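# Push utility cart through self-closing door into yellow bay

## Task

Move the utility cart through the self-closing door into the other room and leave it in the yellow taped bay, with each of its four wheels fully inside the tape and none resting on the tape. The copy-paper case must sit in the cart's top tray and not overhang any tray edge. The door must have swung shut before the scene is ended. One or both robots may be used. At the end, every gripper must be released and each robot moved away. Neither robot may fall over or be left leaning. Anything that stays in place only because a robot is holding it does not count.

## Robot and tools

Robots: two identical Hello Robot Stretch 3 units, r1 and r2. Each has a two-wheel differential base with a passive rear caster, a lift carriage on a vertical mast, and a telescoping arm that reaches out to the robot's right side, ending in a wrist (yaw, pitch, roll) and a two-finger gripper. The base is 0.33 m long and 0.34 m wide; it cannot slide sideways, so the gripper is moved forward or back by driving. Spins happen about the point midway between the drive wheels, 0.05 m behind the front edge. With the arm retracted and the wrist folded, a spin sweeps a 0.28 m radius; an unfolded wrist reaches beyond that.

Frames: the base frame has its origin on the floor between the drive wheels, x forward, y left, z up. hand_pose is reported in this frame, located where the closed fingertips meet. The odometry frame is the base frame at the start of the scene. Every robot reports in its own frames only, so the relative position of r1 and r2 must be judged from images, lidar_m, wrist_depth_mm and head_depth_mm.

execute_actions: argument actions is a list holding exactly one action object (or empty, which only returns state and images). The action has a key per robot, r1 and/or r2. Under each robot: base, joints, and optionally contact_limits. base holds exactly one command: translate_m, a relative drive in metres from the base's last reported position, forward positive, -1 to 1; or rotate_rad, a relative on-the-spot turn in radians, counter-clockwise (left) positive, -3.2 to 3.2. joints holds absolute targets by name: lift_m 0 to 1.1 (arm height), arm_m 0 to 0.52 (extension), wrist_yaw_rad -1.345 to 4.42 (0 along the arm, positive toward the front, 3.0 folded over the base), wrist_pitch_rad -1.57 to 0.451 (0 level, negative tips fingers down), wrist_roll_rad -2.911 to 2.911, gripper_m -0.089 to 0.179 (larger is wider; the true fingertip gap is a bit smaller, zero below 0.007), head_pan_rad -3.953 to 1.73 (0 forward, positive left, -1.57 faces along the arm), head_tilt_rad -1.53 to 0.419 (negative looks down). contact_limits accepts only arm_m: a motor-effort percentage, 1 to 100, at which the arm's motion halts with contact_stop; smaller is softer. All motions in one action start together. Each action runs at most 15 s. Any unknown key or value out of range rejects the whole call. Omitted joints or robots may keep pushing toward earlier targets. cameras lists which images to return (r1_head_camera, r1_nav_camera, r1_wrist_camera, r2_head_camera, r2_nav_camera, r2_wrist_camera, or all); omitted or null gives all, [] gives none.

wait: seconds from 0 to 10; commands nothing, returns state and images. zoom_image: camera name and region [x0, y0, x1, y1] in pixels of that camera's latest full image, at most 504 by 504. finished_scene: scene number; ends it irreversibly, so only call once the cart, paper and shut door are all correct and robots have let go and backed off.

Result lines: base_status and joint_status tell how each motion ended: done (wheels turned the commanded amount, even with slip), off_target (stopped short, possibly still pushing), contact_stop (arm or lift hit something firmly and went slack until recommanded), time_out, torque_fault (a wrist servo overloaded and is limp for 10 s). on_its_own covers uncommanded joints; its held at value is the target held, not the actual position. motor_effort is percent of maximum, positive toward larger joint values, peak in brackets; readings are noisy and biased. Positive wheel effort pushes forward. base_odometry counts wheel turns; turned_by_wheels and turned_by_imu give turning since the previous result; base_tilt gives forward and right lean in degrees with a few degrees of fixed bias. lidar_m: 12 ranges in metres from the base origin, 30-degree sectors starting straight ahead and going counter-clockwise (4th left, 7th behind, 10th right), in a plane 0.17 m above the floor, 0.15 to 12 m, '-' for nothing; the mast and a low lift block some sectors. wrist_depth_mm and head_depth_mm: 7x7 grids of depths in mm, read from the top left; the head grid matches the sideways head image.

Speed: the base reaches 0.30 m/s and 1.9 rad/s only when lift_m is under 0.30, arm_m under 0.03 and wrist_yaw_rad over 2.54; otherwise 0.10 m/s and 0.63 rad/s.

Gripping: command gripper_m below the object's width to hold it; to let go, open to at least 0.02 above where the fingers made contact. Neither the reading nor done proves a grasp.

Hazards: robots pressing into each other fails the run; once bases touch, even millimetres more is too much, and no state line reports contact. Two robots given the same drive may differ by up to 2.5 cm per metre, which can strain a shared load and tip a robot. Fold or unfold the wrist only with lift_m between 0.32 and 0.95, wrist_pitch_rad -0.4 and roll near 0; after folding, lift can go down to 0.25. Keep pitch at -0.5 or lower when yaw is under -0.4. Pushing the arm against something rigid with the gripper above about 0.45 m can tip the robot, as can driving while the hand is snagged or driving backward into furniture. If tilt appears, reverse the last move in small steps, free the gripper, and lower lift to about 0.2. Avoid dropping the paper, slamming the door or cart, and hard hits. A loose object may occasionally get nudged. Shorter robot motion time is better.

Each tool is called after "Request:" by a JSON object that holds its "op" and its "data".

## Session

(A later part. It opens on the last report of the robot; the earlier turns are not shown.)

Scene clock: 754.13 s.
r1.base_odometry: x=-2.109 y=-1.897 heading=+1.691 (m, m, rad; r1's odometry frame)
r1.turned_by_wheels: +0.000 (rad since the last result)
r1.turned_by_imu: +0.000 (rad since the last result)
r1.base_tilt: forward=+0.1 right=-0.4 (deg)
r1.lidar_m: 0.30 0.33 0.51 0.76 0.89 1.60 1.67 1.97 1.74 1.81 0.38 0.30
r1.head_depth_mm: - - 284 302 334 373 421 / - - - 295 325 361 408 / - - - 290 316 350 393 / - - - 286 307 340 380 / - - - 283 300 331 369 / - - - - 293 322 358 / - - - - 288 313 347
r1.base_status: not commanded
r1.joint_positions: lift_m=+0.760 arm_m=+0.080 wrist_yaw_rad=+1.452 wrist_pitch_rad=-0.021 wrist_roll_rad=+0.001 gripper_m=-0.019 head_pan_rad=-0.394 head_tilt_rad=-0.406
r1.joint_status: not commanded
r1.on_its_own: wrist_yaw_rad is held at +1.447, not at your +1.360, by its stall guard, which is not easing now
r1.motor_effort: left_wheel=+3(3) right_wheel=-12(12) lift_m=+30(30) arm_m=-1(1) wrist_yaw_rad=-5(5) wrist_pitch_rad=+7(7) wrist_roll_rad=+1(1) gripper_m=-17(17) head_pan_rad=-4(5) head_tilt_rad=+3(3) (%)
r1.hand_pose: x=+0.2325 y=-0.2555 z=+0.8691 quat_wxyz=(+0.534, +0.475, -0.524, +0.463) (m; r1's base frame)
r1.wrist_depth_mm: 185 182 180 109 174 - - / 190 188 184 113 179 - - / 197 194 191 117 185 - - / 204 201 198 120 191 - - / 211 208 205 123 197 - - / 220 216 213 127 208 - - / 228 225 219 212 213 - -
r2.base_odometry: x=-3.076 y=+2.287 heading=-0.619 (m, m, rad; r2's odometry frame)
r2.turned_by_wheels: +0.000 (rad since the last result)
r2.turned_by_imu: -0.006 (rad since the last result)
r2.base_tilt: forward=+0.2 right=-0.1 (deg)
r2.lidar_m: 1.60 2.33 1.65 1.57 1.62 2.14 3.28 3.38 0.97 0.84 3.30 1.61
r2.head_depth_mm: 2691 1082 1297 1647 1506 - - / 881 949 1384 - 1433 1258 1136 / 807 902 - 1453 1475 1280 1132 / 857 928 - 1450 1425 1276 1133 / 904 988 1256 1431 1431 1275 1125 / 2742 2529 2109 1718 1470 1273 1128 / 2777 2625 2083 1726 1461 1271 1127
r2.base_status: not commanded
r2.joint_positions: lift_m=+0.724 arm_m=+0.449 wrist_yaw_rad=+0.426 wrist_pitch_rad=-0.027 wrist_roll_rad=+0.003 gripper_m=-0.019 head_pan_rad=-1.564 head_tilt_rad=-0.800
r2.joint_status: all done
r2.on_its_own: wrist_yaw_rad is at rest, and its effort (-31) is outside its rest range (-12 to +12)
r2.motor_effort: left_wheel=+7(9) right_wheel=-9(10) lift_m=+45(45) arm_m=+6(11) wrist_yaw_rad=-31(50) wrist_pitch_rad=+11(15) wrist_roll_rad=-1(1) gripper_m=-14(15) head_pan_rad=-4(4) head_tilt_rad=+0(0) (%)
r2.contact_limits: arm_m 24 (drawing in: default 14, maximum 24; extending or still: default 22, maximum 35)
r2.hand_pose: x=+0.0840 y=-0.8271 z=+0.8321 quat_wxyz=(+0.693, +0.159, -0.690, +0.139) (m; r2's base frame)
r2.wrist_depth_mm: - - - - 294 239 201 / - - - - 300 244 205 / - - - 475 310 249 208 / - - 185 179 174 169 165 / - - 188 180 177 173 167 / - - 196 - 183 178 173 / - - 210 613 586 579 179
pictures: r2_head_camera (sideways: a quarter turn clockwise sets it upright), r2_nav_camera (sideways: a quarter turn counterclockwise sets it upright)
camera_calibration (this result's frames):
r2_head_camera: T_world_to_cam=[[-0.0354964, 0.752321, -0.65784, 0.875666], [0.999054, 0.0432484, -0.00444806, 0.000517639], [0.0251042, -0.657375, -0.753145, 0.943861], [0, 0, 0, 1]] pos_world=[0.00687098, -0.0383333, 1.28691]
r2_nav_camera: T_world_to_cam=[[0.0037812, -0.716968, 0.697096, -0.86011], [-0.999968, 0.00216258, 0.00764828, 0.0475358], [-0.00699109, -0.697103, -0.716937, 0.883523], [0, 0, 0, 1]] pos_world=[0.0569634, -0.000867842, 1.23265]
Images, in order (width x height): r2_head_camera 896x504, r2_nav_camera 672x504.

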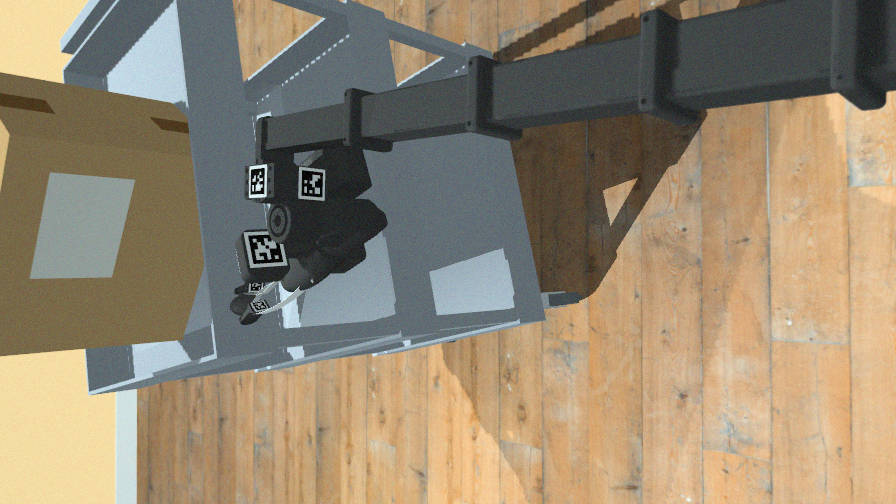

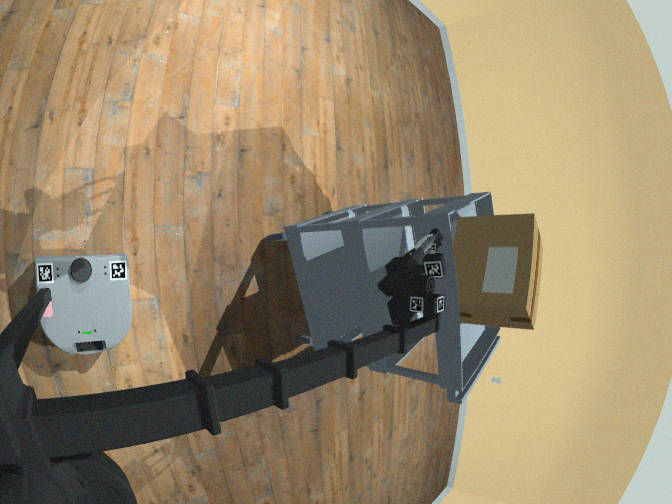

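Request:
{"op": "execute_actions", "data": {"actions": [{"r2":{"joints":{"arm_m":0.0}}}], "cameras": []}}

Request:
{"op": "execute_actions", "data": {"actions": [{"r2":{"joints":{"wrist_pitch_rad":-0.4,"wrist_yaw_rad":3.0,"head_pan_rad":0,"head_tilt_rad":-0.8},"base":{"translate_m":-0.25}}}], "cameras": []}}

Request:
{"op": "execute_actions", "data": {"actions": [{"r2":{"joints":{"lift_m":0.25},"base":{"translate_m":-0.67}}}], "cameras": []}}

Request:
{"op": "execute_actions", "data": {"actions": [{"r2":{"base":{"rotate_rad":-1.57}}}], "cameras": []}}

Request:
{"op": "execute_actions", "data": {"actions": [{"r2":{"base":{"translate_m":1.0}}}], "cameras": []}}

Request:
{"op": "execute_actions", "data": {"actions": [{"r2":{"base":{"translate_m":0.24}}}], "cameras": []}}

Request:
{"op": "execute_actions", "data": {"actions": [{"r2":{"base":{"rotate_rad":1.82}}}], "cameras": ["r2_head_camera","r2_nav_camera"]}}

Scene clock: 759.13 s.
r1.base_odometry: x=-2.109 y=-1.897 heading=+1.691 (m, m, rad; r1's odometry frame)
r1.turned_by_wheels: +0.000 (rad since the last result)
r1.turned_by_imu: +0.001 (rad since the last result)
r1.base_tilt: forward=+0.1 right=-0.3 (deg)
r1.lidar_m: 0.30 0.33 0.52 0.76 0.89 1.60 1.67 1.96 1.73 1.81 0.38 0.30
r1.head_depth_mm: - - 284 302 334 373 421 / - - - 295 324 361 407 / - - - 290 316 351 394 / - - - 286 308 340 382 / - - - 283 300 331 369 / - - - - 293 322 358 / - - - - 289 313 347
r1.base_status: not commanded
r1.joint_positions: lift_m=+0.760 arm_m=+0.080 wrist_yaw_rad=+1.452 wrist_pitch_rad=-0.021 wrist_roll_rad=+0.001 gripper_m=-0.019 head_pan_rad=-0.394 head_tilt_rad=-0.406
r1.joint_status: not commanded
r1.on_its_own: wrist_yaw_rad is held at +1.447, not at your +1.360, by its stall guard, which is not easing now
r1.motor_effort: left_wheel=+3(3) right_wheel=-12(12) lift_m=+30(30) arm_m=-1(1) wrist_yaw_rad=-5(5) wrist_pitch_rad=+7(7) wrist_roll_rad=+1(0) gripper_m=-16(17) head_pan_rad=-5(5) head_tilt_rad=+3(3) (%)
r1.hand_pose: x=+0.2325 y=-0.2555 z=+0.8691 quat_wxyz=(+0.534, +0.475, -0.524, +0.463) (m; r1's base frame)
r1.wrist_depth_mm: 184 182 179 109 174 - - / 191 188 185 113 180 - - / 197 194 191 117 185 - - / 204 200 198 120 191 - - / 212 209 204 123 197 - - / 219 217 212 127 208 - - / 228 225 220 211 213 - -
r2.base_odometry: x=-3.076 y=+2.287 heading=-0.619 (m, m, rad; r2's odometry frame)
r2.turned_by_wheels: +0.000 (rad since the last result)
r2.turned_by_imu: +0.001 (rad since the last result)
r2.base_tilt: forward=+0.2 right=-0.1 (deg)
r2.lidar_m: 1.60 2.33 1.66 1.57 1.61 2.14 3.30 3.38 0.97 0.84 3.29 1.62
r2.head_depth_mm: 2665 1080 1299 1612 1469 1307 - / 883 950 1341 1495 1469 1304 - / 809 904 1338 1459 1467 1303 - / 855 918 1295 1453 1438 - 1093 / 905 990 1253 1426 1418 1244 1129 / 2770 2547 2078 1724 1464 1275 1128 / 2768 2649 2081 1715 1458 1267 1124
r2.base_status: not commanded
r2.joint_positions: lift_m=+0.724 arm_m=+0.001 wrist_yaw_rad=+0.441 wrist_pitch_rad=-0.025 wrist_roll_rad=+0.003 gripper_m=-0.019 head_pan_rad=-1.564 head_tilt_rad=-0.800
r2.joint_status: all done
r2.on_its_own: wrist_yaw_rad is held at +0.443, not at your +0.400, by its stall guard, which is not easing now
r2.motor_effort: left_wheel=+1(1) right_wheel=-1(1) lift_m=+46(45) arm_m=-2(5) wrist_yaw_rad=+1(1) wrist_pitch_rad=+11(12) wrist_roll_rad=-1(1) gripper_m=-12(12) head_pan_rad=-3(4) head_tilt_rad=+0(0) (%)
r2.hand_pose: x=+0.0877 y=-0.3772 z=+0.8325 quat_wxyz=(+0.691, +0.164, -0.689, +0.145) (m; r2's base frame)
r2.wrist_depth_mm: - - - - - 612 - / - - - - 753 602 - / - - - - 697 586 669 / - - - - 614 589 566 / - - - - - - - / - - - - 835 846 798 / - - - - 663 637 619
pictures: none
No camera images: the call's "cameras" was empty. Leave "cameras" out to get every camera's image.

Scene clock: 763.03 s.
r1.base_odometry: x=-2.109 y=-1.897 heading=+1.691 (m, m, rad; r1's odometry frame)
r1.turned_by_wheels: +0.000 (rad since the last result)
r1.turned_by_imu: +0.000 (rad since the last result)
r1.base_tilt: forward=+0.1 right=-0.5 (deg)
r1.lidar_m: 0.30 0.33 0.52 0.76 0.89 1.60 1.67 1.96 1.99 1.81 0.38 0.30
r1.head_depth_mm: - - 284 302 334 373 422 / - - - 295 325 361 408 / - - - 290 316 351 394 / - - - 286 307 340 381 / - - - 283 300 331 369 / - - - - 293 322 358 / - - - - 288 313 347
r1.base_status: not commanded
r1.joint_positions: lift_m=+0.760 arm_m=+0.080 wrist_yaw_rad=+1.452 wrist_pitch_rad=-0.021 wrist_roll_rad=+0.001 gripper_m=-0.019 head_pan_rad=-0.394 head_tilt_rad=-0.406
r1.joint_status: not commanded
r1.on_its_own: wrist_yaw_rad is held at +1.447, not at your +1.360, by its stall guard, which is not easing now
r1.motor_effort: left_wheel=+3(3) right_wheel=-12(12) lift_m=+30(30) arm_m=-1(1) wrist_yaw_rad=-5(5) wrist_pitch_rad=+7(7) wrist_roll_rad=+1(1) gripper_m=-17(17) head_pan_rad=-4(4) head_tilt_rad=+2(3) (%)
r1.hand_pose: x=+0.2325 y=-0.2555 z=+0.8691 quat_wxyz=(+0.534, +0.475, -0.524, +0.463) (m; r1's base frame)
r1.wrist_depth_mm: 185 182 179 109 174 - - / 190 188 185 113 179 - - / 198 194 191 117 185 - - / 204 201 197 120 191 - - / 211 207 204 123 198 - - / 219 217 212 127 209 - - / 227 224 221 211 213 - -
r2.base_odometry: x=-3.280 y=+2.432 heading=-0.619 (m, m, rad; r2's odometry frame)
r2.turned_by_wheels: +0.000 (rad since the last result)
r2.turned_by_imu: +0.000 (rad since the last result)
r2.base_tilt: forward=+0.1 right=-0.1 (deg)
r2.lidar_m: 1.85 2.32 1.64 1.56 1.60 2.12 3.03 3.13 3.39 0.90 0.91 3.11
r2.head_depth_mm: 3725 2712 2098 1742 1476 1283 1131 / 1640 1952 2039 1731 1474 1283 1134 / 2209 2393 2102 1734 1472 1277 1131 / 2396 2552 2034 1736 1470 1278 1130 / 2443 2614 2034 1725 1463 1274 1129 / 2419 2609 2096 1719 1463 1275 1130 / 2432 2584 2077 1710 1462 1274 1128
r2.base_status: done
r2.joint_positions: lift_m=+0.724 arm_m=+0.001 wrist_yaw_rad=+2.997 wrist_pitch_rad=-0.413 wrist_roll_rad=+0.003 gripper_m=-0.019 head_pan_rad=-0.007 head_tilt_rad=-0.800
r2.joint_status: all done
r2.motor_effort: left_wheel=+1(6) right_wheel=+0(6) lift_m=+46(46) arm_m=-1(1) wrist_yaw_rad=+3(2) wrist_pitch_rad=+6(9) wrist_roll_rad=-1(1) gripper_m=-12(11) head_pan_rad=+2(42) head_tilt_rad=+0(1) (%)
r2.hand_pose: x=+0.0112 y=+0.0766 z=+0.7383 quat_wxyz=(+0.195, +0.701, +0.095, +0.679) (m; r2's base frame)
r2.wrist_depth_mm: - - - - - - - / - - - - - - - / - - - - - - - / - - - - - - - / - - - - - - - / - - - - - - - / 883 902 888 917 920 918 921
pictures: none
No camera images: the call's "cameras" was empty. Leave "cameras" out to get every camera's image.

Scene clock: 769.57 s.
r1.base_odometry: x=-2.109 y=-1.897 heading=+1.691 (m, m, rad; r1's odometry frame)
r1.turned_by_wheels: +0.000 (rad since the last result)
r1.turned_by_imu: +0.001 (rad since the last result)
r1.base_tilt: forward=+0.1 right=-0.4 (deg)
r1.lidar_m: 0.30 0.33 0.51 0.76 0.89 1.61 1.67 1.97 2.65 1.81 0.37 0.30
r1.head_depth_mm: - - 284 302 334 373 422 / - - - 295 324 361 407 / - - - 290 316 351 394 / - - - 286 307 340 381 / - - - 283 300 331 369 / - - - - 293 322 358 / - - - - 289 313 348
r1.base_status: not commanded
r1.joint_positions: lift_m=+0.760 arm_m=+0.080 wrist_yaw_rad=+1.452 wrist_pitch_rad=-0.021 wrist_roll_rad=+0.001 gripper_m=-0.019 head_pan_rad=-0.394 head_tilt_rad=-0.406
r1.joint_status: not commanded
r1.on_its_own: wrist_yaw_rad is held at +1.447, not at your +1.360, by its stall guard, which is not easing now
r1.motor_effort: left_wheel=+3(3) right_wheel=-12(12) lift_m=+30(30) arm_m=-1(1) wrist_yaw_rad=-4(4) wrist_pitch_rad=+7(7) wrist_roll_rad=+0(1) gripper_m=-17(16) head_pan_rad=-5(5) head_tilt_rad=+3(2) (%)
r1.hand_pose: x=+0.2325 y=-0.2555 z=+0.8691 quat_wxyz=(+0.534, +0.475, -0.524, +0.463) (m; r1's base frame)
r1.wrist_depth_mm: 184 182 179 109 174 - - / 191 188 185 113 179 - - / 197 194 191 117 185 - - / 203 201 197 121 191 - - / 212 208 205 123 197 - - / 219 215 212 127 209 - - / 228 224 220 211 213 - -
r2.base_odometry: x=-3.825 y=+2.821 heading=-0.619 (m, m, rad; r2's odometry frame)
r2.turned_by_wheels: +0.000 (rad since the last result)
r2.turned_by_imu: -0.001 (rad since the last result)
r2.base_tilt: forward=+0.2 right=-0.1 (deg)
r2.lidar_m: 2.52 2.28 1.61 1.53 1.57 2.08 2.36 2.42 3.20 3.25 1.11 1.25
r2.head_depth_mm: 3700 2674 2112 1734 1474 1287 1132 / 3308 2666 2102 1732 1467 1276 1138 / 2609 2583 2111 1733 1468 1282 1133 / 2946 2503 2090 1734 1471 1282 1131 / 3014 2545 2094 1725 1464 1274 1128 / 3016 2641 2073 1713 1463 1270 1128 / 3005 2640 2078 1717 1460 1269 1132
r2.base_status: done
r2.joint_positions: lift_m=+0.251 arm_m=+0.001 wrist_yaw_rad=+2.998 wrist_pitch_rad=-0.414 wrist_roll_rad=+0.003 gripper_m=-0.019 head_pan_rad=-0.007 head_tilt_rad=-0.800
r2.joint_status: all done
r2.motor_effort: left_wheel=+2(8) right_wheel=+0(8) lift_m=+15(40) arm_m=+0(1) wrist_yaw_rad=+3(3) wrist_pitch_rad=+6(6) wrist_roll_rad=-1(1) gripper_m=-12(12) head_pan_rad=+2(3) head_tilt_rad=+0(0) (%)
r2.hand_pose: x=+0.0109 y=+0.0765 z=+0.2642 quat_wxyz=(+0.195, +0.701, +0.095, +0.679) (m; r2's base frame)
r2.wrist_depth_mm: - - - - - - - / - - - - - - - / 873 - 892 887 899 913 909 / 682 - 681 688 685 699 704 / 550 545 566 587 559 561 573 / 480 - - - 471 475 475 / - - - - 405 409 409
pictures: none
No camera images: the call's "cameras" was empty. Leave "cameras" out to get every camera's image.

Scene clock: 771.73 s.
r1.base_odometry: x=-2.109 y=-1.897 heading=+1.691 (m, m, rad; r1's odometry frame)
r1.turned_by_wheels: +0.000 (rad since the last result)
r1.turned_by_imu: +0.000 (rad since the last result)
r1.base_tilt: forward=+0.1 right=-0.4 (deg)
r1.lidar_m: 0.30 0.33 0.52 0.76 0.89 1.60 1.67 1.96 2.55 1.81 0.38 0.30
r1.head_depth_mm: - - 284 303 334 373 421 / - - - 295 325 361 407 / - - - 290 316 351 394 / - - - 286 308 340 381 / - - - 283 300 331 369 / - - - - 293 322 358 / - - - - 288 313 347
r1.base_status: not commanded
r1.joint_positions: lift_m=+0.760 arm_m=+0.080 wrist_yaw_rad=+1.452 wrist_pitch_rad=-0.021 wrist_roll_rad=+0.001 gripper_m=-0.019 head_pan_rad=-0.394 head_tilt_rad=-0.406
r1.joint_status: not commanded
r1.on_its_own: wrist_yaw_rad is held at +1.447, not at your +1.360, by its stall guard, which is not easing now
r1.motor_effort: left_wheel=+3(3) right_wheel=-12(12) lift_m=+30(30) arm_m=-1(1) wrist_yaw_rad=-5(5) wrist_pitch_rad=+7(7) wrist_roll_rad=+1(1) gripper_m=-17(17) head_pan_rad=-4(5) head_tilt_rad=+2(3) (%)
r1.hand_pose: x=+0.2325 y=-0.2555 z=+0.8691 quat_wxyz=(+0.534, +0.475, -0.524, +0.463) (m; r1's base frame)
r1.wrist_depth_mm: 184 182 179 109 174 - - / 191 187 185 113 179 - - / 197 194 191 117 185 - - / 204 201 197 121 191 - - / 211 208 205 123 197 - - / 219 216 212 127 208 - - / 228 224 220 211 213 - -
r2.base_odometry: x=-3.825 y=+2.821 heading=-2.189 (m, m, rad; r2's odometry frame)
r2.turned_by_wheels: -1.570 (rad since the last result)
r2.turned_by_imu: -1.561 (rad since the last result)
r2.base_tilt: forward=+0.2 right=-0.1 (deg)
r2.lidar_m: 3.23 1.11 1.24 2.51 2.30 1.61 1.53 1.57 2.06 2.36 2.42 3.18
r2.head_depth_mm: 2859 2671 2116 1729 1483 1279 1137 / 2840 2670 2101 1732 1479 1282 1139 / 2852 2696 2101 1732 1469 1281 1133 / 2820 2672 2095 1732 1463 1279 1132 / 2817 2645 2093 1726 1463 1274 1131 / 2803 2663 2068 1723 1465 1278 1126 / 2774 2634 2085 1679 1466 1266 1129
r2.base_status: done
r2.joint_positions: lift_m=+0.251 arm_m=+0.001 wrist_yaw_rad=+2.998 wrist_pitch_rad=-0.414 wrist_roll_rad=+0.003 gripper_m=-0.019 head_pan_rad=-0.007 head_tilt_rad=-0.800
r2.joint_status: not commanded
r2.motor_effort: left_wheel=+1(14) right_wheel=-1(8) lift_m=+15(15) arm_m=-1(1) wrist_yaw_rad=+2(1) wrist_pitch_rad=+6(6) wrist_roll_rad=-1(1) gripper_m=-11(12) head_pan_rad=+4(3) head_tilt_rad=+0(0) (%)
r2.hand_pose: x=+0.0109 y=+0.0765 z=+0.2642 quat_wxyz=(+0.195, +0.701, +0.095, +0.679) (m; r2's base frame)
r2.wrist_depth_mm: - - - - - - - / - - - - - - - / 869 - 884 897 911 919 912 / 678 - 679 687 699 701 706 / 558 539 568 577 558 567 567 / 471 - - - 476 478 480 / - - - - 405 410 410
pictures: none
No camera images: the call's "cameras" was empty. Leave "cameras" out to get every camera's image.

Scene clock: 776.67 s.
r1.base_odometry: x=-2.109 y=-1.897 heading=+1.691 (m, m, rad; r1's odometry frame)
r1.turned_by_wheels: +0.000 (rad since the last result)
r1.turned_by_imu: +0.000 (rad since the last result)
r1.base_tilt: forward=+0.1 right=-0.4 (deg)
r1.lidar_m: 0.30 0.33 0.51 0.76 0.89 1.61 1.66 1.96 3.50 1.81 0.38 0.30
r1.head_depth_mm: - - 284 302 334 372 422 / - - - 294 325 361 408 / - - - 290 316 350 393 / - - - 286 307 340 381 / - - - 283 300 330 369 / - - - - 292 322 358 / - - - - 288 313 348
r1.base_status: not commanded
r1.joint_positions: lift_m=+0.760 arm_m=+0.080 wrist_yaw_rad=+1.452 wrist_pitch_rad=-0.021 wrist_roll_rad=+0.001 gripper_m=-0.019 head_pan_rad=-0.394 head_tilt_rad=-0.406
r1.joint_status: not commanded
r1.on_its_own: wrist_yaw_rad is held at +1.447, not at your +1.360, by its stall guard, which is not easing now
r1.motor_effort: left_wheel=+3(4) right_wheel=-12(12) lift_m=+30(30) arm_m=-1(1) wrist_yaw_rad=-5(5) wrist_pitch_rad=+7(7) wrist_roll_rad=+1(1) gripper_m=-17(17) head_pan_rad=-3(4) head_tilt_rad=+3(3) (%)
r1.hand_pose: x=+0.2325 y=-0.2555 z=+0.8691 quat_wxyz=(+0.534, +0.475, -0.524, +0.463) (m; r1's base frame)
r1.wrist_depth_mm: 184 182 179 109 174 - - / 191 187 185 113 179 - - / 198 194 191 117 186 - - / 205 201 198 121 191 - - / 211 208 204 123 196 - - / 219 215 212 127 207 - - / 227 224 221 211 213 - -
r2.base_odometry: x=-4.405 y=+2.006 heading=-2.189 (m, m, rad; r2's odometry frame)
r2.turned_by_wheels: +0.000 (rad since the last result)
r2.turned_by_imu: +0.004 (rad since the last result)
r2.base_tilt: forward=+0.2 right=-0.1 (deg)
r2.lidar_m: 2.23 2.29 0.57 0.50 3.62 2.67 2.54 2.60 2.43 2.30 2.36 2.35
r2.head_depth_mm: 1971 2261 2103 1734 1480 1284 1134 / 1971 2253 2103 1734 1465 1282 1132 / 1965 2246 2110 1728 1470 1280 1130 / 1945 2243 2095 1732 1468 1277 1133 / 1935 2218 2087 1718 1464 1282 1129 / 1948 2218 2094 1715 1459 1269 1127 / 1935 2201 2078 1727 1466 1275 1133
r2.base_status: done
r2.joint_positions: lift_m=+0.251 arm_m=+0.001 wrist_yaw_rad=+2.998 wrist_pitch_rad=-0.414 wrist_roll_rad=+0.003 gripper_m=-0.019 head_pan_rad=-0.007 head_tilt_rad=-0.800
r2.joint_status: not commanded
r2.motor_effort: left_wheel=+1(12) right_wheel=-1(7) lift_m=+15(15) arm_m=-1(0) wrist_yaw_rad=+2(2) wrist_pitch_rad=+6(6) wrist_roll_rad=-1(1) gripper_m=-12(12) head_pan_rad=+2(3) head_tilt_rad=+0(1) (%)
r2.hand_pose: x=+0.0109 y=+0.0765 z=+0.2642 quat_wxyz=(+0.195, +0.701, +0.095, +0.679) (m; r2's base frame)
r2.wrist_depth_mm: - - - - - - - / - - 686 616 702 - - / 870 - 803 844 853 911 908 / 683 - 676 692 695 706 704 / 549 541 574 584 561 562 564 / 471 - - - 476 473 477 / - - - - 403 403 408
pictures: none
No camera images: the call's "cameras" was empty. Leave "cameras" out to get every camera's image.

Scene clock: 779.23 s.
r1.base_odometry: x=-2.109 y=-1.897 heading=+1.691 (m, m, rad; r1's odometry frame)
r1.turned_by_wheels: +0.000 (rad since the last result)
r1.turned_by_imu: +0.000 (rad since the last result)
r1.base_tilt: forward=+0.1 right=-0.4 (deg)
r1.lidar_m: 0.30 0.33 0.52 0.76 0.89 1.60 1.66 1.95 3.49 1.81 0.38 0.30
r1.head_depth_mm: - - 284 302 334 373 422 / - - - 295 324 361 407 / - - - 290 316 350 393 / - - - 286 308 340 381 / - - - 283 300 330 369 / - - - - 293 322 358 / - - - - 288 313 347
r1.base_status: not commanded
r1.joint_positions: lift_m=+0.760 arm_m=+0.080 wrist_yaw_rad=+1.452 wrist_pitch_rad=-0.021 wrist_roll_rad=+0.001 gripper_m=-0.019 head_pan_rad=-0.394 head_tilt_rad=-0.406
r1.joint_status: not commanded
r1.on_its_own: wrist_yaw_rad is held at +1.447, not at your +1.360, by its stall guard, which is not easing now
r1.motor_effort: left_wheel=+3(3) right_wheel=-12(12) lift_m=+30(30) arm_m=-2(1) wrist_yaw_rad=-4(6) wrist_pitch_rad=+7(7) wrist_roll_rad=+1(1) gripper_m=-18(18) head_pan_rad=-4(4) head_tilt_rad=+2(3) (%)
r1.hand_pose: x=+0.2325 y=-0.2555 z=+0.8691 quat_wxyz=(+0.534, +0.475, -0.524, +0.463) (m; r1's base frame)
r1.wrist_depth_mm: 184 182 179 109 174 - - / 191 188 185 113 179 - - / 197 194 191 117 185 - - / 204 201 197 121 191 - - / 211 209 204 123 198 - - / 220 217 213 127 207 - - / 228 224 219 211 212 - -
r2.base_odometry: x=-4.544 y=+1.810 heading=-2.189 (m, m, rad; r2's odometry frame)
r2.turned_by_wheels: +0.000 (rad since the last result)
r2.turned_by_imu: +0.001 (rad since the last result)
r2.base_tilt: forward=+0.1 right=-0.1 (deg)
r2.lidar_m: 1.99 2.04 0.65 0.56 0.55 2.92 2.78 2.85 2.42 2.30 2.35 2.10
r2.head_depth_mm: 1763 2017 2117 1730 1475 1280 1136 / 1755 2007 2112 1734 1474 1280 1133 / 1743 1997 2099 1723 1470 1275 1139 / 1747 1997 2082 1731 1466 1277 1128 / 1724 1989 2097 1720 1464 1273 1127 / 1725 1974 2087 1720 1460 1275 1124 / 1712 1960 2076 1723 1465 1275 1127
r2.base_status: done
r2.joint_positions: lift_m=+0.251 arm_m=+0.001 wrist_yaw_rad=+2.998 wrist_pitch_rad=-0.414 wrist_roll_rad=+0.003 gripper_m=-0.019 head_pan_rad=-0.007 head_tilt_rad=-0.800
r2.joint_status: not commanded
r2.motor_effort: left_wheel=+1(12) right_wheel=-1(5) lift_m=+15(15) arm_m=-2(1) wrist_yaw_rad=+2(1) wrist_pitch_rad=+6(6) wrist_roll_rad=-1(1) gripper_m=-12(12) head_pan_rad=+2(3) head_tilt_rad=+0(0) (%)
r2.hand_pose: x=+0.0109 y=+0.0765 z=+0.2642 quat_wxyz=(+0.195, +0.701, +0.095, +0.679) (m; r2's base frame)
r2.wrist_depth_mm: - - - - - - - / - - 603 683 - - - / 885 - 793 836 908 903 926 / 679 - 696 687 701 694 695 / 550 539 577 582 565 557 567 / 473 - - - 467 475 475 / - - - - 408 407 412
pictures: none
No camera images: the call's "cameras" was empty. Leave "cameras" out to get every camera's image.

Scene clock: 781.50 s.
r1.base_odometry: x=-2.109 y=-1.897 heading=+1.691 (m, m, rad; r1's odometry frame)
r1.turned_by_wheels: +0.000 (rad since the last result)
r1.turned_by_imu: +0.000 (rad since the last result)
r1.base_tilt: forward=+0.1 right=-0.4 (deg)
r1.lidar_m: 0.30 0.33 0.51 0.76 0.89 1.60 1.67 1.96 3.49 1.81 0.37 0.30
r1.head_depth_mm: - - 284 302 334 373 421 / - - - 295 325 361 408 / - - - 290 315 350 394 / - - - 286 308 340 381 / - - - 283 300 331 369 / - - - - 293 322 358 / - - - - 289 313 347
r1.base_status: not commanded
r1.joint_positions: lift_m=+0.760 arm_m=+0.080 wrist_yaw_rad=+1.452 wrist_pitch_rad=-0.021 wrist_roll_rad=+0.001 gripper_m=-0.019 head_pan_rad=-0.394 head_tilt_rad=-0.406
r1.joint_status: not commanded
r1.on_its_own: wrist_yaw_rad is held at +1.447, not at your +1.360, by its stall guard, which is not easing now
r1.motor_effort: left_wheel=+3(3) right_wheel=-12(12) lift_m=+30(30) arm_m=-1(1) wrist_yaw_rad=-4(5) wrist_pitch_rad=+7(7) wrist_roll_rad=+1(0) gripper_m=-16(17) head_pan_rad=-4(5) head_tilt_rad=+3(2) (%)
r1.hand_pose: x=+0.2325 y=-0.2555 z=+0.8691 quat_wxyz=(+0.534, +0.475, -0.524, +0.463) (m; r1's base frame)
r1.wrist_depth_mm: 185 182 179 109 173 - - / 191 188 186 113 179 - - / 197 194 191 117 185 - - / 204 201 198 121 191 - - / 211 209 205 123 197 - - / 219 215 212 127 208 - - / 228 223 219 211 213 - -
r2.base_odometry: x=-4.544 y=+1.810 heading=-0.369 (m, m, rad; r2's odometry frame)
r2.turned_by_wheels: +1.820 (rad since the last result)
r2.turned_by_imu: +1.806 (rad since the last result)
r2.base_tilt: forward=+0.2 right=-0.1 (deg)
r2.lidar_m: 0.55 3.34 2.79 2.78 2.74 2.30 2.29 2.40 2.00 1.99 2.24 0.58
r2.head_depth_mm: 2800 969 815 961 1079 1283 1135 / 730 853 817 1049 1001 1232 1133 / 666 739 794 1047 1004 1235 1130 / 677 748 797 1046 1000 1233 1130 / 735 835 812 1018 998 1253 1127 / 3192 2623 2038 1680 1467 1277 1128 / 3273 2625 2071 1713 1464 1266 1129
r2.base_status: done
r2.joint_positions: lift_m=+0.251 arm_m=+0.001 wrist_yaw_rad=+2.998 wrist_pitch_rad=-0.414 wrist_roll_rad=+0.003 gripper_m=-0.019 head_pan_rad=-0.007 head_tilt_rad=-0.800
r2.joint_status: not commanded
r2.motor_effort: left_wheel=-1(8) right_wheel=+1(10) lift_m=+15(16) arm_m=-1(1) wrist_yaw_rad=+2(2) wrist_pitch_rad=+6(6) wrist_roll_rad=-1(1) gripper_m=-12(12) head_pan_rad=+2(4) head_tilt_rad=+0(0) (%)
r2.hand_pose: x=+0.0109 y=+0.0765 z=+0.2642 quat_wxyz=(+0.195, +0.701, +0.095, +0.679) (m; r2's base frame)
r2.wrist_depth_mm: - - - - - - - / - - - - - - - / 879 - 894 901 894 905 922 / 670 - 680 696 699 691 691 / 548 543 575 576 558 563 560 / 472 - - - 469 478 476 / - - - - 408 412 409
pictures: r2_head_camera (sideways: a quarter turn clockwise sets it upright), r2_nav_camera (sideways: a quarter turn counterclockwise sets it upright)
camera_calibration (this result's frames):
r2_head_camera: T_world_to_cam=[[-0.752737, -0.0251944, -0.65784, 0.880041], [-0.0295682, 0.999553, -0.00444806, 0.00679225], [0.657657, 0.0161029, -0.753145, 0.940002], [0, 0, 0, 1]] pos_world=[0.0444403, 0.00024614, 1.28691]
r2_nav_camera: T_world_to_cam=[[0.716953, -0.00603384, 0.697096, -0.86446], [-0.0158511, -0.999845, 0.00764828, 0.0415327], [0.696942, -0.0165332, -0.716937, 0.879229], [0, 0, 0, 1]] pos_world=[0.00766405, 0.0508467, 1.23265]
Images, in order (width x height): r2_head_camera 896x504, r2_nav_camera 672x504.

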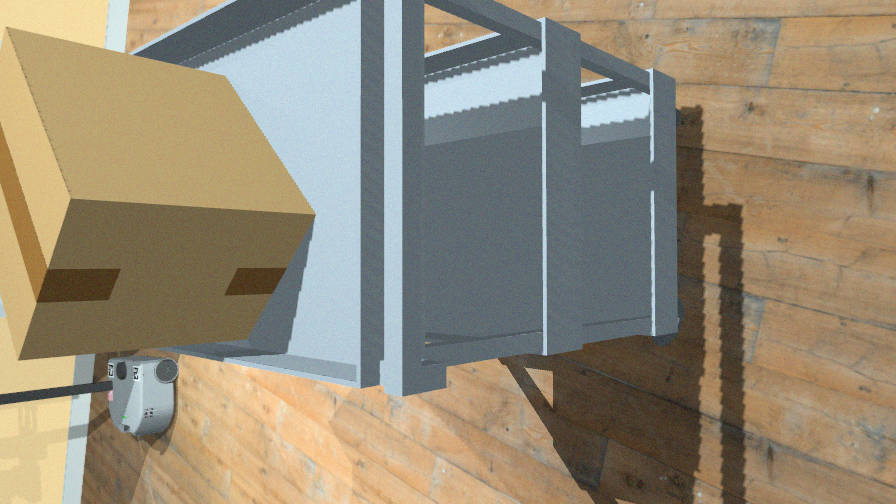

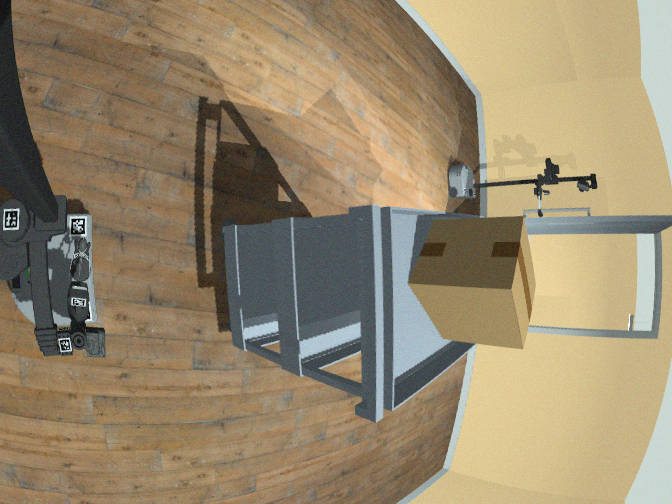

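Request:
{"op": "execute_actions", "data": {"actions": [{"r2":{"joints":{"lift_m":0.45}}}], "cameras": []}}

Request:
{"op": "execute_actions", "data": {"actions": [{"r2":{"joints":{"lift_m":0.746,"wrist_yaw_rad":1.86}}}], "cameras": []}}

Request:
{"op": "execute_actions", "data": {"actions": [{"r2":{"joints":{"wrist_pitch_rad":0,"wrist_roll_rad":1.57,"gripper_m":0.12}}}], "cameras": []}}

Request:
{"op": "execute_actions", "data": {"actions": [{"r2":{"base":{"translate_m":0.22}}}], "cameras": ["r2_wrist_camera"]}}

Scene clock: 784.43 s.
r1.base_odometry: x=-2.109 y=-1.897 heading=+1.691 (m, m, rad; r1's odometry frame)
r1.turned_by_wheels: +0.000 (rad since the last result)
r1.turned_by_imu: +0.000 (rad since the last result)
r1.base_tilt: forward=+0.1 right=-0.4 (deg)
r1.lidar_m: 0.30 0.33 0.52 0.76 0.89 1.60 1.67 1.96 3.47 1.81 0.38 0.30
r1.head_depth_mm: - - 284 302 333 373 421 / - - - 295 324 361 408 / - - - 290 316 350 394 / - - - 286 307 340 381 / - - - 283 300 331 369 / - - - - 293 322 358 / - - - - 289 313 348
r1.base_status: not commanded
r1.joint_positions: lift_m=+0.760 arm_m=+0.080 wrist_yaw_rad=+1.452 wrist_pitch_rad=-0.021 wrist_roll_rad=+0.001 gripper_m=-0.019 head_pan_rad=-0.394 head_tilt_rad=-0.406
r1.joint_status: not commanded
r1.on_its_own: wrist_yaw_rad is held at +1.447, not at your +1.360, by its stall guard, which is not easing now
r1.motor_effort: left_wheel=+3(3) right_wheel=-12(12) lift_m=+30(30) arm_m=-1(1) wrist_yaw_rad=-5(5) wrist_pitch_rad=+7(7) wrist_roll_rad=+0(1) gripper_m=-18(17) head_pan_rad=-3(4) head_tilt_rad=+2(2) (%)
r1.hand_pose: x=+0.2325 y=-0.2555 z=+0.8691 quat_wxyz=(+0.534, +0.475, -0.524, +0.463) (m; r1's base frame)
r1.wrist_depth_mm: 184 182 179 109 174 - - / 190 188 185 113 179 - - / 197 194 192 117 185 - - / 204 200 198 120 191 - - / 212 207 204 123 197 - - / 219 216 211 127 209 - - / 228 223 219 212 213 - -
r2.base_odometry: x=-4.544 y=+1.810 heading=-0.369 (m, m, rad; r2's odometry frame)
r2.turned_by_wheels: +0.000 (rad since the last result)
r2.turned_by_imu: +0.001 (rad since the last result)
r2.base_tilt: forward=+0.2 right=-0.1 (deg)
r2.lidar_m: 0.56 3.33 2.79 2.78 2.75 2.30 2.29 2.39 2.00 1.99 2.24 0.58
r2.head_depth_mm: 2807 969 818 963 1079 1284 1134 / 732 854 815 1049 999 1236 1134 / 668 737 791 1046 1001 1232 1131 / 678 748 798 1047 998 1234 1130 / 735 837 808 1019 993 1251 1128 / 3191 2646 2024 1675 1464 1276 1128 / 3280 2655 2079 1721 1458 1269 1128
r2.base_status: not commanded
r2.joint_positions: lift_m=+0.449 arm_m=+0.001 wrist_yaw_rad=+2.998 wrist_pitch_rad=-0.414 wrist_roll_rad=+0.003 gripper_m=-0.019 head_pan_rad=-0.007 head_tilt_rad=-0.800
r2.joint_status: all done
r2.motor_effort: left_wheel=-1(1) right_wheel=+1(1) lift_m=+48(49) arm_m=-1(1) wrist_yaw_rad=+2(2) wrist_pitch_rad=+6(6) wrist_roll_rad=-1(1) gripper_m=-12(12) head_pan_rad=+2(3) head_tilt_rad=-1(0) (%)
r2.hand_pose: x=+0.0109 y=+0.0765 z=+0.4628 quat_wxyz=(+0.195, +0.701, +0.095, +0.679) (m; r2's base frame)
r2.wrist_depth_mm: - - - - - - - / - - - - - - - / - - - - - - - / - - - - - - - / 834 815 865 865 864 840 867 / 707 704 - - 723 725 727 / 607 608 618 627 617 626 625
pictures: none
No camera images: the call's "cameras" was empty. Leave "cameras" out to get every camera's image.

Scene clock: 787.97 s.
r1.base_odometry: x=-2.109 y=-1.897 heading=+1.691 (m, m, rad; r1's odometry frame)
r1.turned_by_wheels: +0.000 (rad since the last result)
r1.turned_by_imu: +0.000 (rad since the last result)
r1.base_tilt: forward=+0.1 right=-0.4 (deg)
r1.lidar_m: 0.30 0.33 0.51 0.76 0.89 1.60 1.67 1.96 3.49 1.81 0.38 0.30
r1.head_depth_mm: - - 284 302 334 373 421 / - - - 295 325 361 408 / - - - 290 316 350 394 / - - - 286 307 340 381 / - - - 283 300 331 369 / - - - - 293 322 358 / - - - - 288 313 347
r1.base_status: not commanded
r1.joint_positions: lift_m=+0.760 arm_m=+0.080 wrist_yaw_rad=+1.452 wrist_pitch_rad=-0.021 wrist_roll_rad=+0.001 gripper_m=-0.019 head_pan_rad=-0.394 head_tilt_rad=-0.406
r1.joint_status: not commanded
r1.on_its_own: wrist_yaw_rad is held at +1.447, not at your +1.360, by its stall guard, which is not easing now
r1.motor_effort: left_wheel=+3(3) right_wheel=-12(12) lift_m=+30(30) arm_m=-1(1) wrist_yaw_rad=-5(5) wrist_pitch_rad=+7(7) wrist_roll_rad=+0(0) gripper_m=-17(17) head_pan_rad=-4(4) head_tilt_rad=+4(3) (%)
r1.hand_pose: x=+0.2325 y=-0.2555 z=+0.8691 quat_wxyz=(+0.534, +0.475, -0.524, +0.463) (m; r1's base frame)
r1.wrist_depth_mm: 185 182 179 109 174 - - / 190 188 185 113 180 - - / 197 194 191 117 185 - - / 204 200 198 121 191 - - / 212 208 204 123 197 - - / 219 216 212 127 208 - - / 227 224 219 212 213 - -
r2.base_odometry: x=-4.544 y=+1.810 heading=-0.369 (m, m, rad; r2's odometry frame)
r2.turned_by_wheels: +0.000 (rad since the last result)
r2.turned_by_imu: +0.001 (rad since the last result)
r2.base_tilt: forward=+0.1 right=-0.1 (deg)
r2.lidar_m: 0.56 3.35 2.79 2.78 2.75 2.30 2.29 2.39 2.00 1.99 2.24 0.58
r2.head_depth_mm: 2840 966 818 965 1082 1282 1133 / 730 856 815 1051 1003 1230 1116 / 666 737 792 1052 1002 1238 1110 / 679 747 797 1044 997 1234 1133 / 735 835 811 1021 998 1251 1128 / 3223 2637 2008 1677 1467 1275 1125 / 3219 2641 2079 1724 1463 1275 1129
r2.base_status: not commanded
r2.joint_positions: lift_m=+0.745 arm_m=+0.001 wrist_yaw_rad=+1.863 wrist_pitch_rad=-0.414 wrist_roll_rad=+0.003 gripper_m=-0.019 head_pan_rad=-0.007 head_tilt_rad=-0.800
r2.joint_status: all done
r2.motor_effort: left_wheel=-1(1) right_wheel=+2(2) lift_m=+48(51) arm_m=-2(2) wrist_yaw_rad=-5(4) wrist_pitch_rad=+6(6) wrist_roll_rad=-1(1) gripper_m=-12(11) head_pan_rad=+3(3) head_tilt_rad=-1(0) (%)
r2.hand_pose: x=+0.1940 y=-0.0814 z=+0.7588 quat_wxyz=(+0.530, +0.643, -0.296, +0.468) (m; r2's base frame)
r2.wrist_depth_mm: - - 473 452 426 407 362 / - - - - - - - / - - - 931 973 926 - / - - - 737 737 721 - / - - - 644 614 - - / - - - - 901 - - / 915 923 910 909 784 917 935
pictures: none
No camera images: the call's "cameras" was empty. Leave "cameras" out to get every camera's image.

Scene clock: 789.87 s.
r1.base_odometry: x=-2.109 y=-1.897 heading=+1.691 (m, m, rad; r1's odometry frame)
r1.turned_by_wheels: +0.000 (rad since the last result)
r1.turned_by_imu: +0.000 (rad since the last result)
r1.base_tilt: forward=+0.1 right=-0.4 (deg)
r1.lidar_m: 0.30 0.33 0.51 0.76 0.89 1.60 1.67 1.96 3.48 1.81 0.38 0.31
r1.head_depth_mm: - - 284 302 334 372 421 / - - - 295 325 361 408 / - - - 290 316 350 394 / - - - 286 308 340 380 / - - - 283 300 331 369 / - - - - 293 322 358 / - - - - 289 313 347
r1.base_status: not commanded
r1.joint_positions: lift_m=+0.760 arm_m=+0.080 wrist_yaw_rad=+1.452 wrist_pitch_rad=-0.021 wrist_roll_rad=+0.001 gripper_m=-0.019 head_pan_rad=-0.394 head_tilt_rad=-0.406
r1.joint_status: not commanded
r1.on_its_own: wrist_yaw_rad is held at +1.447, not at your +1.360, by its stall guard, which is not easing now
r1.motor_effort: left_wheel=+3(3) right_wheel=-12(13) lift_m=+30(30) arm_m=-1(1) wrist_yaw_rad=-5(4) wrist_pitch_rad=+7(7) wrist_roll_rad=+1(1) gripper_m=-17(16) head_pan_rad=-4(4) head_tilt_rad=+3(3) (%)
r1.hand_pose: x=+0.2325 y=-0.2555 z=+0.8691 quat_wxyz=(+0.534, +0.475, -0.524, +0.463) (m; r1's base frame)
r1.wrist_depth_mm: 185 181 179 109 174 - - / 191 188 185 113 179 - - / 197 194 191 117 185 - - / 204 201 198 120 192 - - / 211 208 203 123 197 - - / 219 216 212 127 208 - - / 228 224 220 212 212 - -
r2.base_odometry: x=-4.544 y=+1.810 heading=-0.369 (m, m, rad; r2's odometry frame)
r2.turned_by_wheels: +0.000 (rad since the last result)
r2.turned_by_imu: +0.000 (rad since the last result)
r2.base_tilt: forward=+0.1 right=-0.1 (deg)
r2.lidar_m: 0.55 3.35 2.79 2.78 2.75 2.30 2.29 2.38 2.00 1.99 2.23 0.58
r2.head_depth_mm: 2815 969 819 963 1080 1286 1152 / 732 854 816 1054 1002 1213 1117 / 665 738 793 1049 1002 1256 1132 / 677 749 799 1048 1001 1228 1131 / 736 834 809 1021 995 1257 1132 / 3220 2638 2014 1673 1465 1272 1133 / 3292 2642 2081 1718 1468 1272 1126
r2.base_status: not commanded
r2.joint_positions: lift_m=+0.745 arm_m=+0.001 wrist_yaw_rad=+1.863 wrist_pitch_rad=-0.026 wrist_roll_rad=+1.569 gripper_m=+0.120 head_pan_rad=-0.007 head_tilt_rad=-0.800
r2.joint_status: all done
r2.motor_effort: left_wheel=-1(0) right_wheel=+1(2) lift_m=+48(48) arm_m=-2(1) wrist_yaw_rad=-3(5) wrist_pitch_rad=+11(11) wrist_roll_rad=+0(0) gripper_m=+1(98) head_pan_rad=+3(3) head_tilt_rad=+0(0) (%)
r2.hand_pose: x=+0.2233 y=-0.0724 z=+0.8530 quat_wxyz=(+0.012, +0.802, -0.597, -0.007) (m; r2's base frame)
r2.wrist_depth_mm: - - 683 434 987 592 685 / - - 636 454 - 596 739 / - - 721 491 - 525 778 / - - - 532 - 554 759 / - - - 556 - - 891 / - - - - - - 955 / - - - - - - 948
pictures: none
No camera images: the call's "cameras" was empty. Leave "cameras" out to get every camera's image.

Scene clock: 793.47 s.
r1.base_odometry: x=-2.109 y=-1.897 heading=+1.691 (m, m, rad; r1's odometry frame)
r1.turned_by_wheels: +0.000 (rad since the last result)
r1.turned_by_imu: +0.000 (rad since the last result)
r1.base_tilt: forward=+0.1 right=-0.5 (deg)
r1.lidar_m: 0.30 0.33 0.52 0.76 0.89 1.60 1.67 1.96 3.48 1.81 0.38 0.30
r1.head_depth_mm: - - 284 302 334 373 422 / - - - 294 325 361 408 / - - - 290 316 350 394 / - - - 286 307 340 381 / - - - 283 300 331 369 / - - - - 293 322 358 / - - - - 289 313 348
r1.base_status: not commanded
r1.joint_positions: lift_m=+0.760 arm_m=+0.080 wrist_yaw_rad=+1.452 wrist_pitch_rad=-0.021 wrist_roll_rad=+0.001 gripper_m=-0.019 head_pan_rad=-0.394 head_tilt_rad=-0.406
r1.joint_status: not commanded
r1.on_its_own: wrist_yaw_rad is held at +1.447, not at your +1.360, by its stall guard, which is not easing now
r1.motor_effort: left_wheel=+3(3) right_wheel=-12(12) lift_m=+30(30) arm_m=-1(1) wrist_yaw_rad=-5(4) wrist_pitch_rad=+7(7) wrist_roll_rad=+0(0) gripper_m=-17(17) head_pan_rad=-4(5) head_tilt_rad=+2(2) (%)
r1.hand_pose: x=+0.2325 y=-0.2555 z=+0.8691 quat_wxyz=(+0.534, +0.475, -0.524, +0.463) (m; r1's base frame)
r1.wrist_depth_mm: 185 183 179 109 174 - - / 191 188 185 113 179 - - / 196 194 192 116 185 - - / 204 201 197 120 191 - - / 211 208 204 123 197 - - / 218 216 211 127 208 - - / 228 224 219 211 212 - -
r2.base_odometry: x=-4.339 y=+1.731 heading=-0.369 (m, m, rad; r2's odometry frame)
r2.turned_by_wheels: +0.000 (rad since the last result)
r2.turned_by_imu: +0.001 (rad since the last result)
r2.base_tilt: forward=+0.1 right=-0.1 (deg)
r2.lidar_m: 0.33 0.34 2.74 2.74 3.02 2.51 2.51 2.45 2.04 2.04 2.29 0.35
r2.head_depth_mm: 636 658 784 672 517 833 1118 / 631 553 690 670 515 848 1090 / 628 499 579 651 514 830 1094 / 628 520 606 654 512 826 1079 / 2019 581 692 666 511 827 1094 / 3044 2499 1968 666 508 1230 1133 / 3140 2632 2073 1723 1466 1271 1126
r2.base_status: done
r2.joint_positions: lift_m=+0.745 arm_m=+0.001 wrist_yaw_rad=+1.863 wrist_pitch_rad=-0.026 wrist_roll_rad=+1.569 gripper_m=+0.120 head_pan_rad=-0.007 head_tilt_rad=-0.800
r2.joint_status: not commanded
r2.motor_effort: left_wheel=-1(5) right_wheel=+2(7) lift_m=+48(48) arm_m=-2(1) wrist_yaw_rad=-5(5) wrist_pitch_rad=+11(11) wrist_roll_rad=+0(1) gripper_m=+1(0) head_pan_rad=+4(3) head_tilt_rad=+0(0) (%)
r2.hand_pose: x=+0.2233 y=-0.0724 z=+0.8531 quat_wxyz=(+0.012, +0.802, -0.597, -0.007) (m; r2's base frame)
r2.wrist_depth_mm: - - 480 223 776 589 417 / - 458 459 236 825 598 417 / - 433 433 252 870 598 421 / - - 565 269 865 604 424 / - - - 289 - 547 420 / - - - 311 - 457 360 / - - - 320 - - 865
pictures: r2_wrist_camera
camera_calibration (this result's frames):
r2_wrist_camera: T_world_to_cam=[[-0.0698691, -0.0348519, -0.996947, 0.85332], [-0.435388, 0.900242, -0.000957912, 0.200648], [0.897527, 0.433992, -0.0780732, 0.0646245], [0, 0, 0, 1]] pos_world=[0.0889783, -0.178939, 0.855952]
Images, in order (width x height): r2_wrist_camera 644x364.

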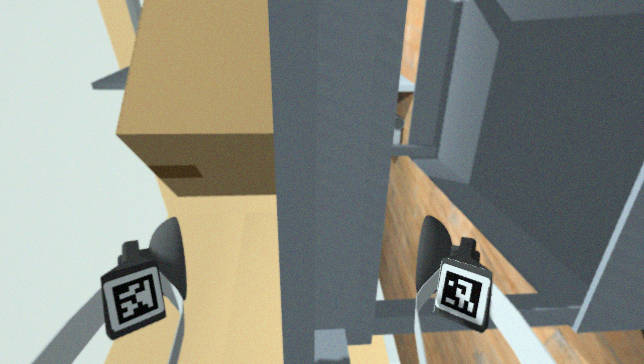

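Request:
{"op": "execute_actions", "data": {"actions": [{"r2":{"base":{"translate_m":0.1}}}], "cameras": []}}

Request:
{"op": "execute_actions", "data": {"actions": [{"r2":{"joints":{"gripper_m":-0.03}}}], "cameras": ["r2_wrist_camera"]}}

Request:
{"op": "execute_actions", "data": {"actions": [{"r2":{"base":{"translate_m":0.2}}}], "cameras": ["r2_nav_camera"]}}

Scene clock: 795.73 s.
r1.base_odometry: x=-2.109 y=-1.897 heading=+1.691 (m, m, rad; r1's odometry frame)
r1.turned_by_wheels: +0.000 (rad since the last result)
r1.turned_by_imu: +0.000 (rad since the last result)
r1.base_tilt: forward=+0.1 right=-0.4 (deg)
r1.lidar_m: 0.30 0.33 0.52 0.76 0.89 1.60 1.67 1.95 3.51 1.81 0.38 0.31
r1.head_depth_mm: - - 284 302 334 372 421 / - - - 294 324 361 407 / - - - 290 316 350 394 / - - - 286 308 340 381 / - - - 283 300 331 369 / - - - - 293 322 358 / - - - - 288 313 347
r1.base_status: not commanded
r1.joint_positions: lift_m=+0.760 arm_m=+0.080 wrist_yaw_rad=+1.452 wrist_pitch_rad=-0.021 wrist_roll_rad=+0.001 gripper_m=-0.019 head_pan_rad=-0.394 head_tilt_rad=-0.406
r1.joint_status: not commanded
r1.on_its_own: wrist_yaw_rad is held at +1.447, not at your +1.360, by its stall guard, which is not easing now
r1.motor_effort: left_wheel=+3(4) right_wheel=-12(12) lift_m=+30(30) arm_m=-1(1) wrist_yaw_rad=-5(4) wrist_pitch_rad=+7(7) wrist_roll_rad=+0(0) gripper_m=-16(17) head_pan_rad=-4(5) head_tilt_rad=+3(2) (%)
r1.hand_pose: x=+0.2325 y=-0.2555 z=+0.8691 quat_wxyz=(+0.534, +0.475, -0.524, +0.463) (m; r1's base frame)
r1.wrist_depth_mm: 184 183 179 109 175 - - / 190 188 185 113 179 - - / 197 194 191 117 185 - - / 203 200 198 121 191 - - / 212 208 205 123 197 - - / 219 215 212 127 207 - - / 228 225 219 211 213 - -
r2.base_odometry: x=-4.246 y=+1.695 heading=-0.369 (m, m, rad; r2's odometry frame)
r2.turned_by_wheels: +0.000 (rad since the last result)
r2.turned_by_imu: +0.001 (rad since the last result)
r2.base_tilt: forward=+0.1 right=-0.1 (deg)
r2.lidar_m: 0.23 0.24 2.72 2.71 3.05 2.62 2.61 2.47 2.06 2.06 0.34 0.24
r2.head_depth_mm: 2604 514 648 673 571 452 747 / 3647 473 521 637 569 446 963 / 629 455 450 551 568 448 743 / 3459 454 487 585 567 448 743 / 2280 488 554 642 565 468 744 / 2964 541 1969 648 554 466 1091 / 3076 2545 2088 1719 1458 1205 1109
r2.base_status: done
r2.joint_positions: lift_m=+0.745 arm_m=+0.001 wrist_yaw_rad=+1.863 wrist_pitch_rad=-0.027 wrist_roll_rad=+1.571 gripper_m=+0.120 head_pan_rad=-0.007 head_tilt_rad=-0.800
r2.joint_status: not commanded
r2.motor_effort: left_wheel=-1(4) right_wheel=+6(7) lift_m=+47(48) arm_m=-1(1) wrist_yaw_rad=-4(4) wrist_pitch_rad=+11(12) wrist_roll_rad=+0(0) gripper_m=-1(2) head_pan_rad=+3(4) head_tilt_rad=+0(0) (%)
r2.hand_pose: x=+0.2233 y=-0.0724 z=+0.8529 quat_wxyz=(+0.011, +0.802, -0.597, -0.008) (m; r2's base frame)
r2.wrist_depth_mm: - 393 389 82 139 562 420 / - 362 366 87 147 563 417 / - 339 342 93 157 604 422 / - 368 353 99 169 606 423 / - - 552 107 181 557 421 / - - - 117 196 - 407 / - - - 127 218 - 376
pictures: none
No camera images: the call's "cameras" was empty. Leave "cameras" out to get every camera's image.

Scene clock: 797.87 s.
r1.base_odometry: x=-2.109 y=-1.897 heading=+1.691 (m, m, rad; r1's odometry frame)
r1.turned_by_wheels: +0.000 (rad since the last result)
r1.turned_by_imu: +0.000 (rad since the last result)
r1.base_tilt: forward=+0.1 right=-0.5 (deg)
r1.lidar_m: 0.30 0.33 0.52 0.76 0.89 1.60 1.67 1.96 3.50 1.80 0.38 0.30
r1.head_depth_mm: - - 284 302 334 372 422 / - - - 295 325 361 408 / - - - 290 315 350 394 / - - - 286 307 340 381 / - - - 283 300 331 369 / - - - - 293 322 358 / - - - - 289 313 347
r1.base_status: not commanded
r1.joint_positions: lift_m=+0.760 arm_m=+0.080 wrist_yaw_rad=+1.452 wrist_pitch_rad=-0.021 wrist_roll_rad=+0.001 gripper_m=-0.019 head_pan_rad=-0.394 head_tilt_rad=-0.406
r1.joint_status: not commanded
r1.on_its_own: wrist_yaw_rad is held at +1.447, not at your +1.360, by its stall guard, which is not easing now
r1.motor_effort: left_wheel=+3(3) right_wheel=-12(12) lift_m=+30(30) arm_m=-1(1) wrist_yaw_rad=-5(4) wrist_pitch_rad=+7(7) wrist_roll_rad=+0(0) gripper_m=-16(17) head_pan_rad=-4(4) head_tilt_rad=+3(3) (%)
r1.hand_pose: x=+0.2325 y=-0.2555 z=+0.8691 quat_wxyz=(+0.534, +0.475, -0.524, +0.463) (m; r1's base frame)
r1.wrist_depth_mm: 184 182 179 109 174 - - / 191 188 185 113 180 - - / 197 194 191 117 185 - - / 204 202 199 121 191 - - / 211 208 204 123 197 - - / 219 215 213 127 208 - - / 228 225 220 211 212 - -
r2.base_odometry: x=-4.246 y=+1.695 heading=-0.369 (m, m, rad; r2's odometry frame)
r2.turned_by_wheels: +0.000 (rad since the last result)
r2.turned_by_imu: -0.008 (rad since the last result)
r2.base_tilt: forward=+0.1 right=-0.1 (deg)
r2.lidar_m: 0.24 0.25 2.72 2.71 3.06 2.62 2.60 2.49 2.07 2.06 0.35 0.25
r2.head_depth_mm: 2623 521 678 672 570 447 798 / 3624 476 543 654 570 457 - / 630 456 456 570 568 416 915 / 3495 456 488 587 567 442 909 / 2144 489 557 642 568 440 906 / 2939 529 732 651 554 438 1096 / 3078 2555 2080 1720 1437 455 1107
r2.base_status: not commanded
r2.joint_positions: lift_m=+0.746 arm_m=+0.001 wrist_yaw_rad=+1.880 wrist_pitch_rad=-0.021 wrist_roll_rad=+1.575 gripper_m=-0.028 head_pan_rad=-0.007 head_tilt_rad=-0.800
r2.joint_status: all done
r2.on_its_own: wrist_yaw_rad is at rest, and its effort (-24) is outside its rest range (-12 to +12)
r2.motor_effort: left_wheel=+4(8) right_wheel=+8(13) lift_m=+40(48) arm_m=-1(2) wrist_yaw_rad=-24(24) wrist_pitch_rad=+9(30) wrist_roll_rad=-2(2) gripper_m=-35(99) head_pan_rad=+3(4) head_tilt_rad=+0(0) (%)
r2.hand_pose: x=+0.2222 y=-0.0681 z=+0.8545 quat_wxyz=(+0.008, +0.808, -0.590, -0.008) (m; r2's base frame)
r2.wrist_depth_mm: - 400 399 88 145 570 425 / - 367 372 94 154 608 419 / - 347 346 100 164 604 427 / - 393 398 108 178 600 424 / - - - 115 193 572 425 / - - - 124 - - 409 / - - - 139 231 - 385
pictures: r2_wrist_camera
camera_calibration (this result's frames):
r2_wrist_camera: T_world_to_cam=[[-0.0666177, -0.0290313, -0.997356, 0.85488], [-0.450715, 0.892659, 0.00412142, 0.194792], [0.890179, 0.449797, -0.0725516, 0.0619026], [0, 0, 0, 1]] pos_world=[0.0896415, -0.176908, 0.856308]
Images, in order (width x height): r2_wrist_camera 644x364.

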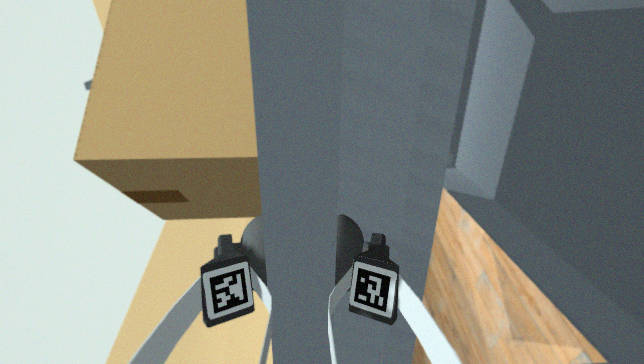

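Scene clock: 801.13 s.
r1.base_odometry: x=-2.109 y=-1.897 heading=+1.691 (m, m, rad; r1's odometry frame)
r1.turned_by_wheels: +0.000 (rad since the last result)
r1.turned_by_imu: +0.000 (rad since the last result)
r1.base_tilt: forward=+0.1 right=-0.4 (deg)
r1.lidar_m: 0.30 0.33 0.51 0.76 0.89 1.60 1.67 1.96 3.49 1.72 0.38 0.30
r1.head_depth_mm: - - 284 302 333 372 422 / - - - 295 325 361 407 / - - - 290 316 350 394 / - - - 286 307 341 380 / - - - 283 300 331 369 / - - - - 293 322 358 / - - - - 289 313 347
r1.base_status: not commanded
r1.joint_positions: lift_m=+0.760 arm_m=+0.080 wrist_yaw_rad=+1.452 wrist_pitch_rad=-0.021 wrist_roll_rad=+0.001 gripper_m=-0.019 head_pan_rad=-0.394 head_tilt_rad=-0.406
r1.joint_status: not commanded
r1.on_its_own: wrist_yaw_rad is held at +1.447, not at your +1.360, by its stall guard, which is not easing now
r1.motor_effort: left_wheel=+3(3) right_wheel=-12(12) lift_m=+30(30) arm_m=-1(1) wrist_yaw_rad=-4(5) wrist_pitch_rad=+7(7) wrist_roll_rad=+0(0) gripper_m=-16(17) head_pan_rad=-4(4) head_tilt_rad=+2(2) (%)
r1.hand_pose: x=+0.2325 y=-0.2555 z=+0.8691 quat_wxyz=(+0.534, +0.475, -0.524, +0.463) (m; r1's base frame)
r1.wrist_depth_mm: 184 182 179 109 174 - - / 190 188 185 113 179 - - / 197 194 191 117 185 - - / 204 200 198 120 191 - - / 211 208 205 122 197 - - / 218 216 212 127 209 - - / 227 225 219 212 213 - -
r2.base_odometry: x=-4.059 y=+1.623 heading=-0.369 (m, m, rad; r2's odometry frame)
r2.turned_by_wheels: +0.000 (rad since the last result)
r2.turned_by_imu: -0.328 (rad since the last result)
r2.base_tilt: forward=+0.2 right=-0.1 (deg)
r2.lidar_m: 0.20 0.20 2.95 2.72 2.76 3.00 2.76 2.78 2.23 2.05 2.07 0.25
r2.head_depth_mm: 2795 2667 2112 635 570 514 1135 / 2735 2687 765 670 569 469 953 / 2658 596 745 668 568 454 984 / 2578 477 521 623 567 487 680 / 2533 453 425 514 566 492 464 / 623 451 443 547 566 492 379 / 3638 450 473 595 564 491 393
r2.base_status: done
r2.joint_positions: lift_m=+0.746 arm_m=+0.001 wrist_yaw_rad=+1.913 wrist_pitch_rad=-0.025 wrist_roll_rad=+1.573 gripper_m=-0.011 head_pan_rad=-0.007 head_tilt_rad=-0.800
r2.joint_status: not commanded
r2.on_its_own: wrist_yaw_rad is held at +1.924, not at your +1.860, by its stall guard, which is not easing now; gripper_m is held at -0.012, not at your -0.030, by its stall guard, which is still easing
r2.motor_effort: left_wheel=-1(14) right_wheel=+7(21) lift_m=+41(41) arm_m=+0(1) wrist_yaw_rad=+12(59) wrist_pitch_rad=+10(11) wrist_roll_rad=-1(2) gripper_m=-20(36) head_pan_rad=+3(4) head_tilt_rad=+0(0) (%)
r2.hand_pose: x=+0.2194 y=-0.0600 z=+0.8537 quat_wxyz=(+0.010, +0.817, -0.576, -0.008) (m; r2's base frame)
r2.wrist_depth_mm: - - - 115 175 563 416 / - - 506 117 180 593 418 / - 445 436 119 184 612 422 / - 382 385 122 186 604 425 / - 356 358 124 191 601 420 / - - - 126 430 573 427 / - - - 129 198 - 408
pictures: r2_nav_camera (sideways: a quarter turn counterclockwise sets it upright)
camera_calibration (this result's frames):
r2_nav_camera: T_world_to_cam=[[0.716953, -0.00602836, 0.697096, -0.86446], [-0.0158435, -0.999845, 0.00764828, 0.0415327], [0.696942, -0.0165279, -0.716937, 0.879229], [0, 0, 0, 1]] pos_world=[0.00766367, 0.0508467, 1.23265]
Images, in order (width x height): r2_nav_camera 672x504.

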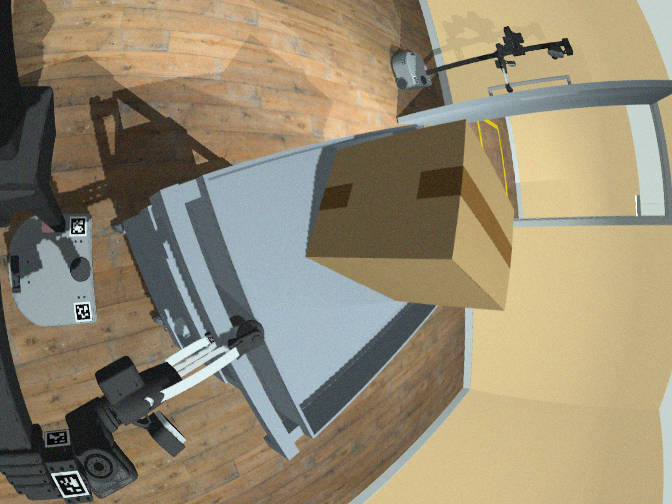

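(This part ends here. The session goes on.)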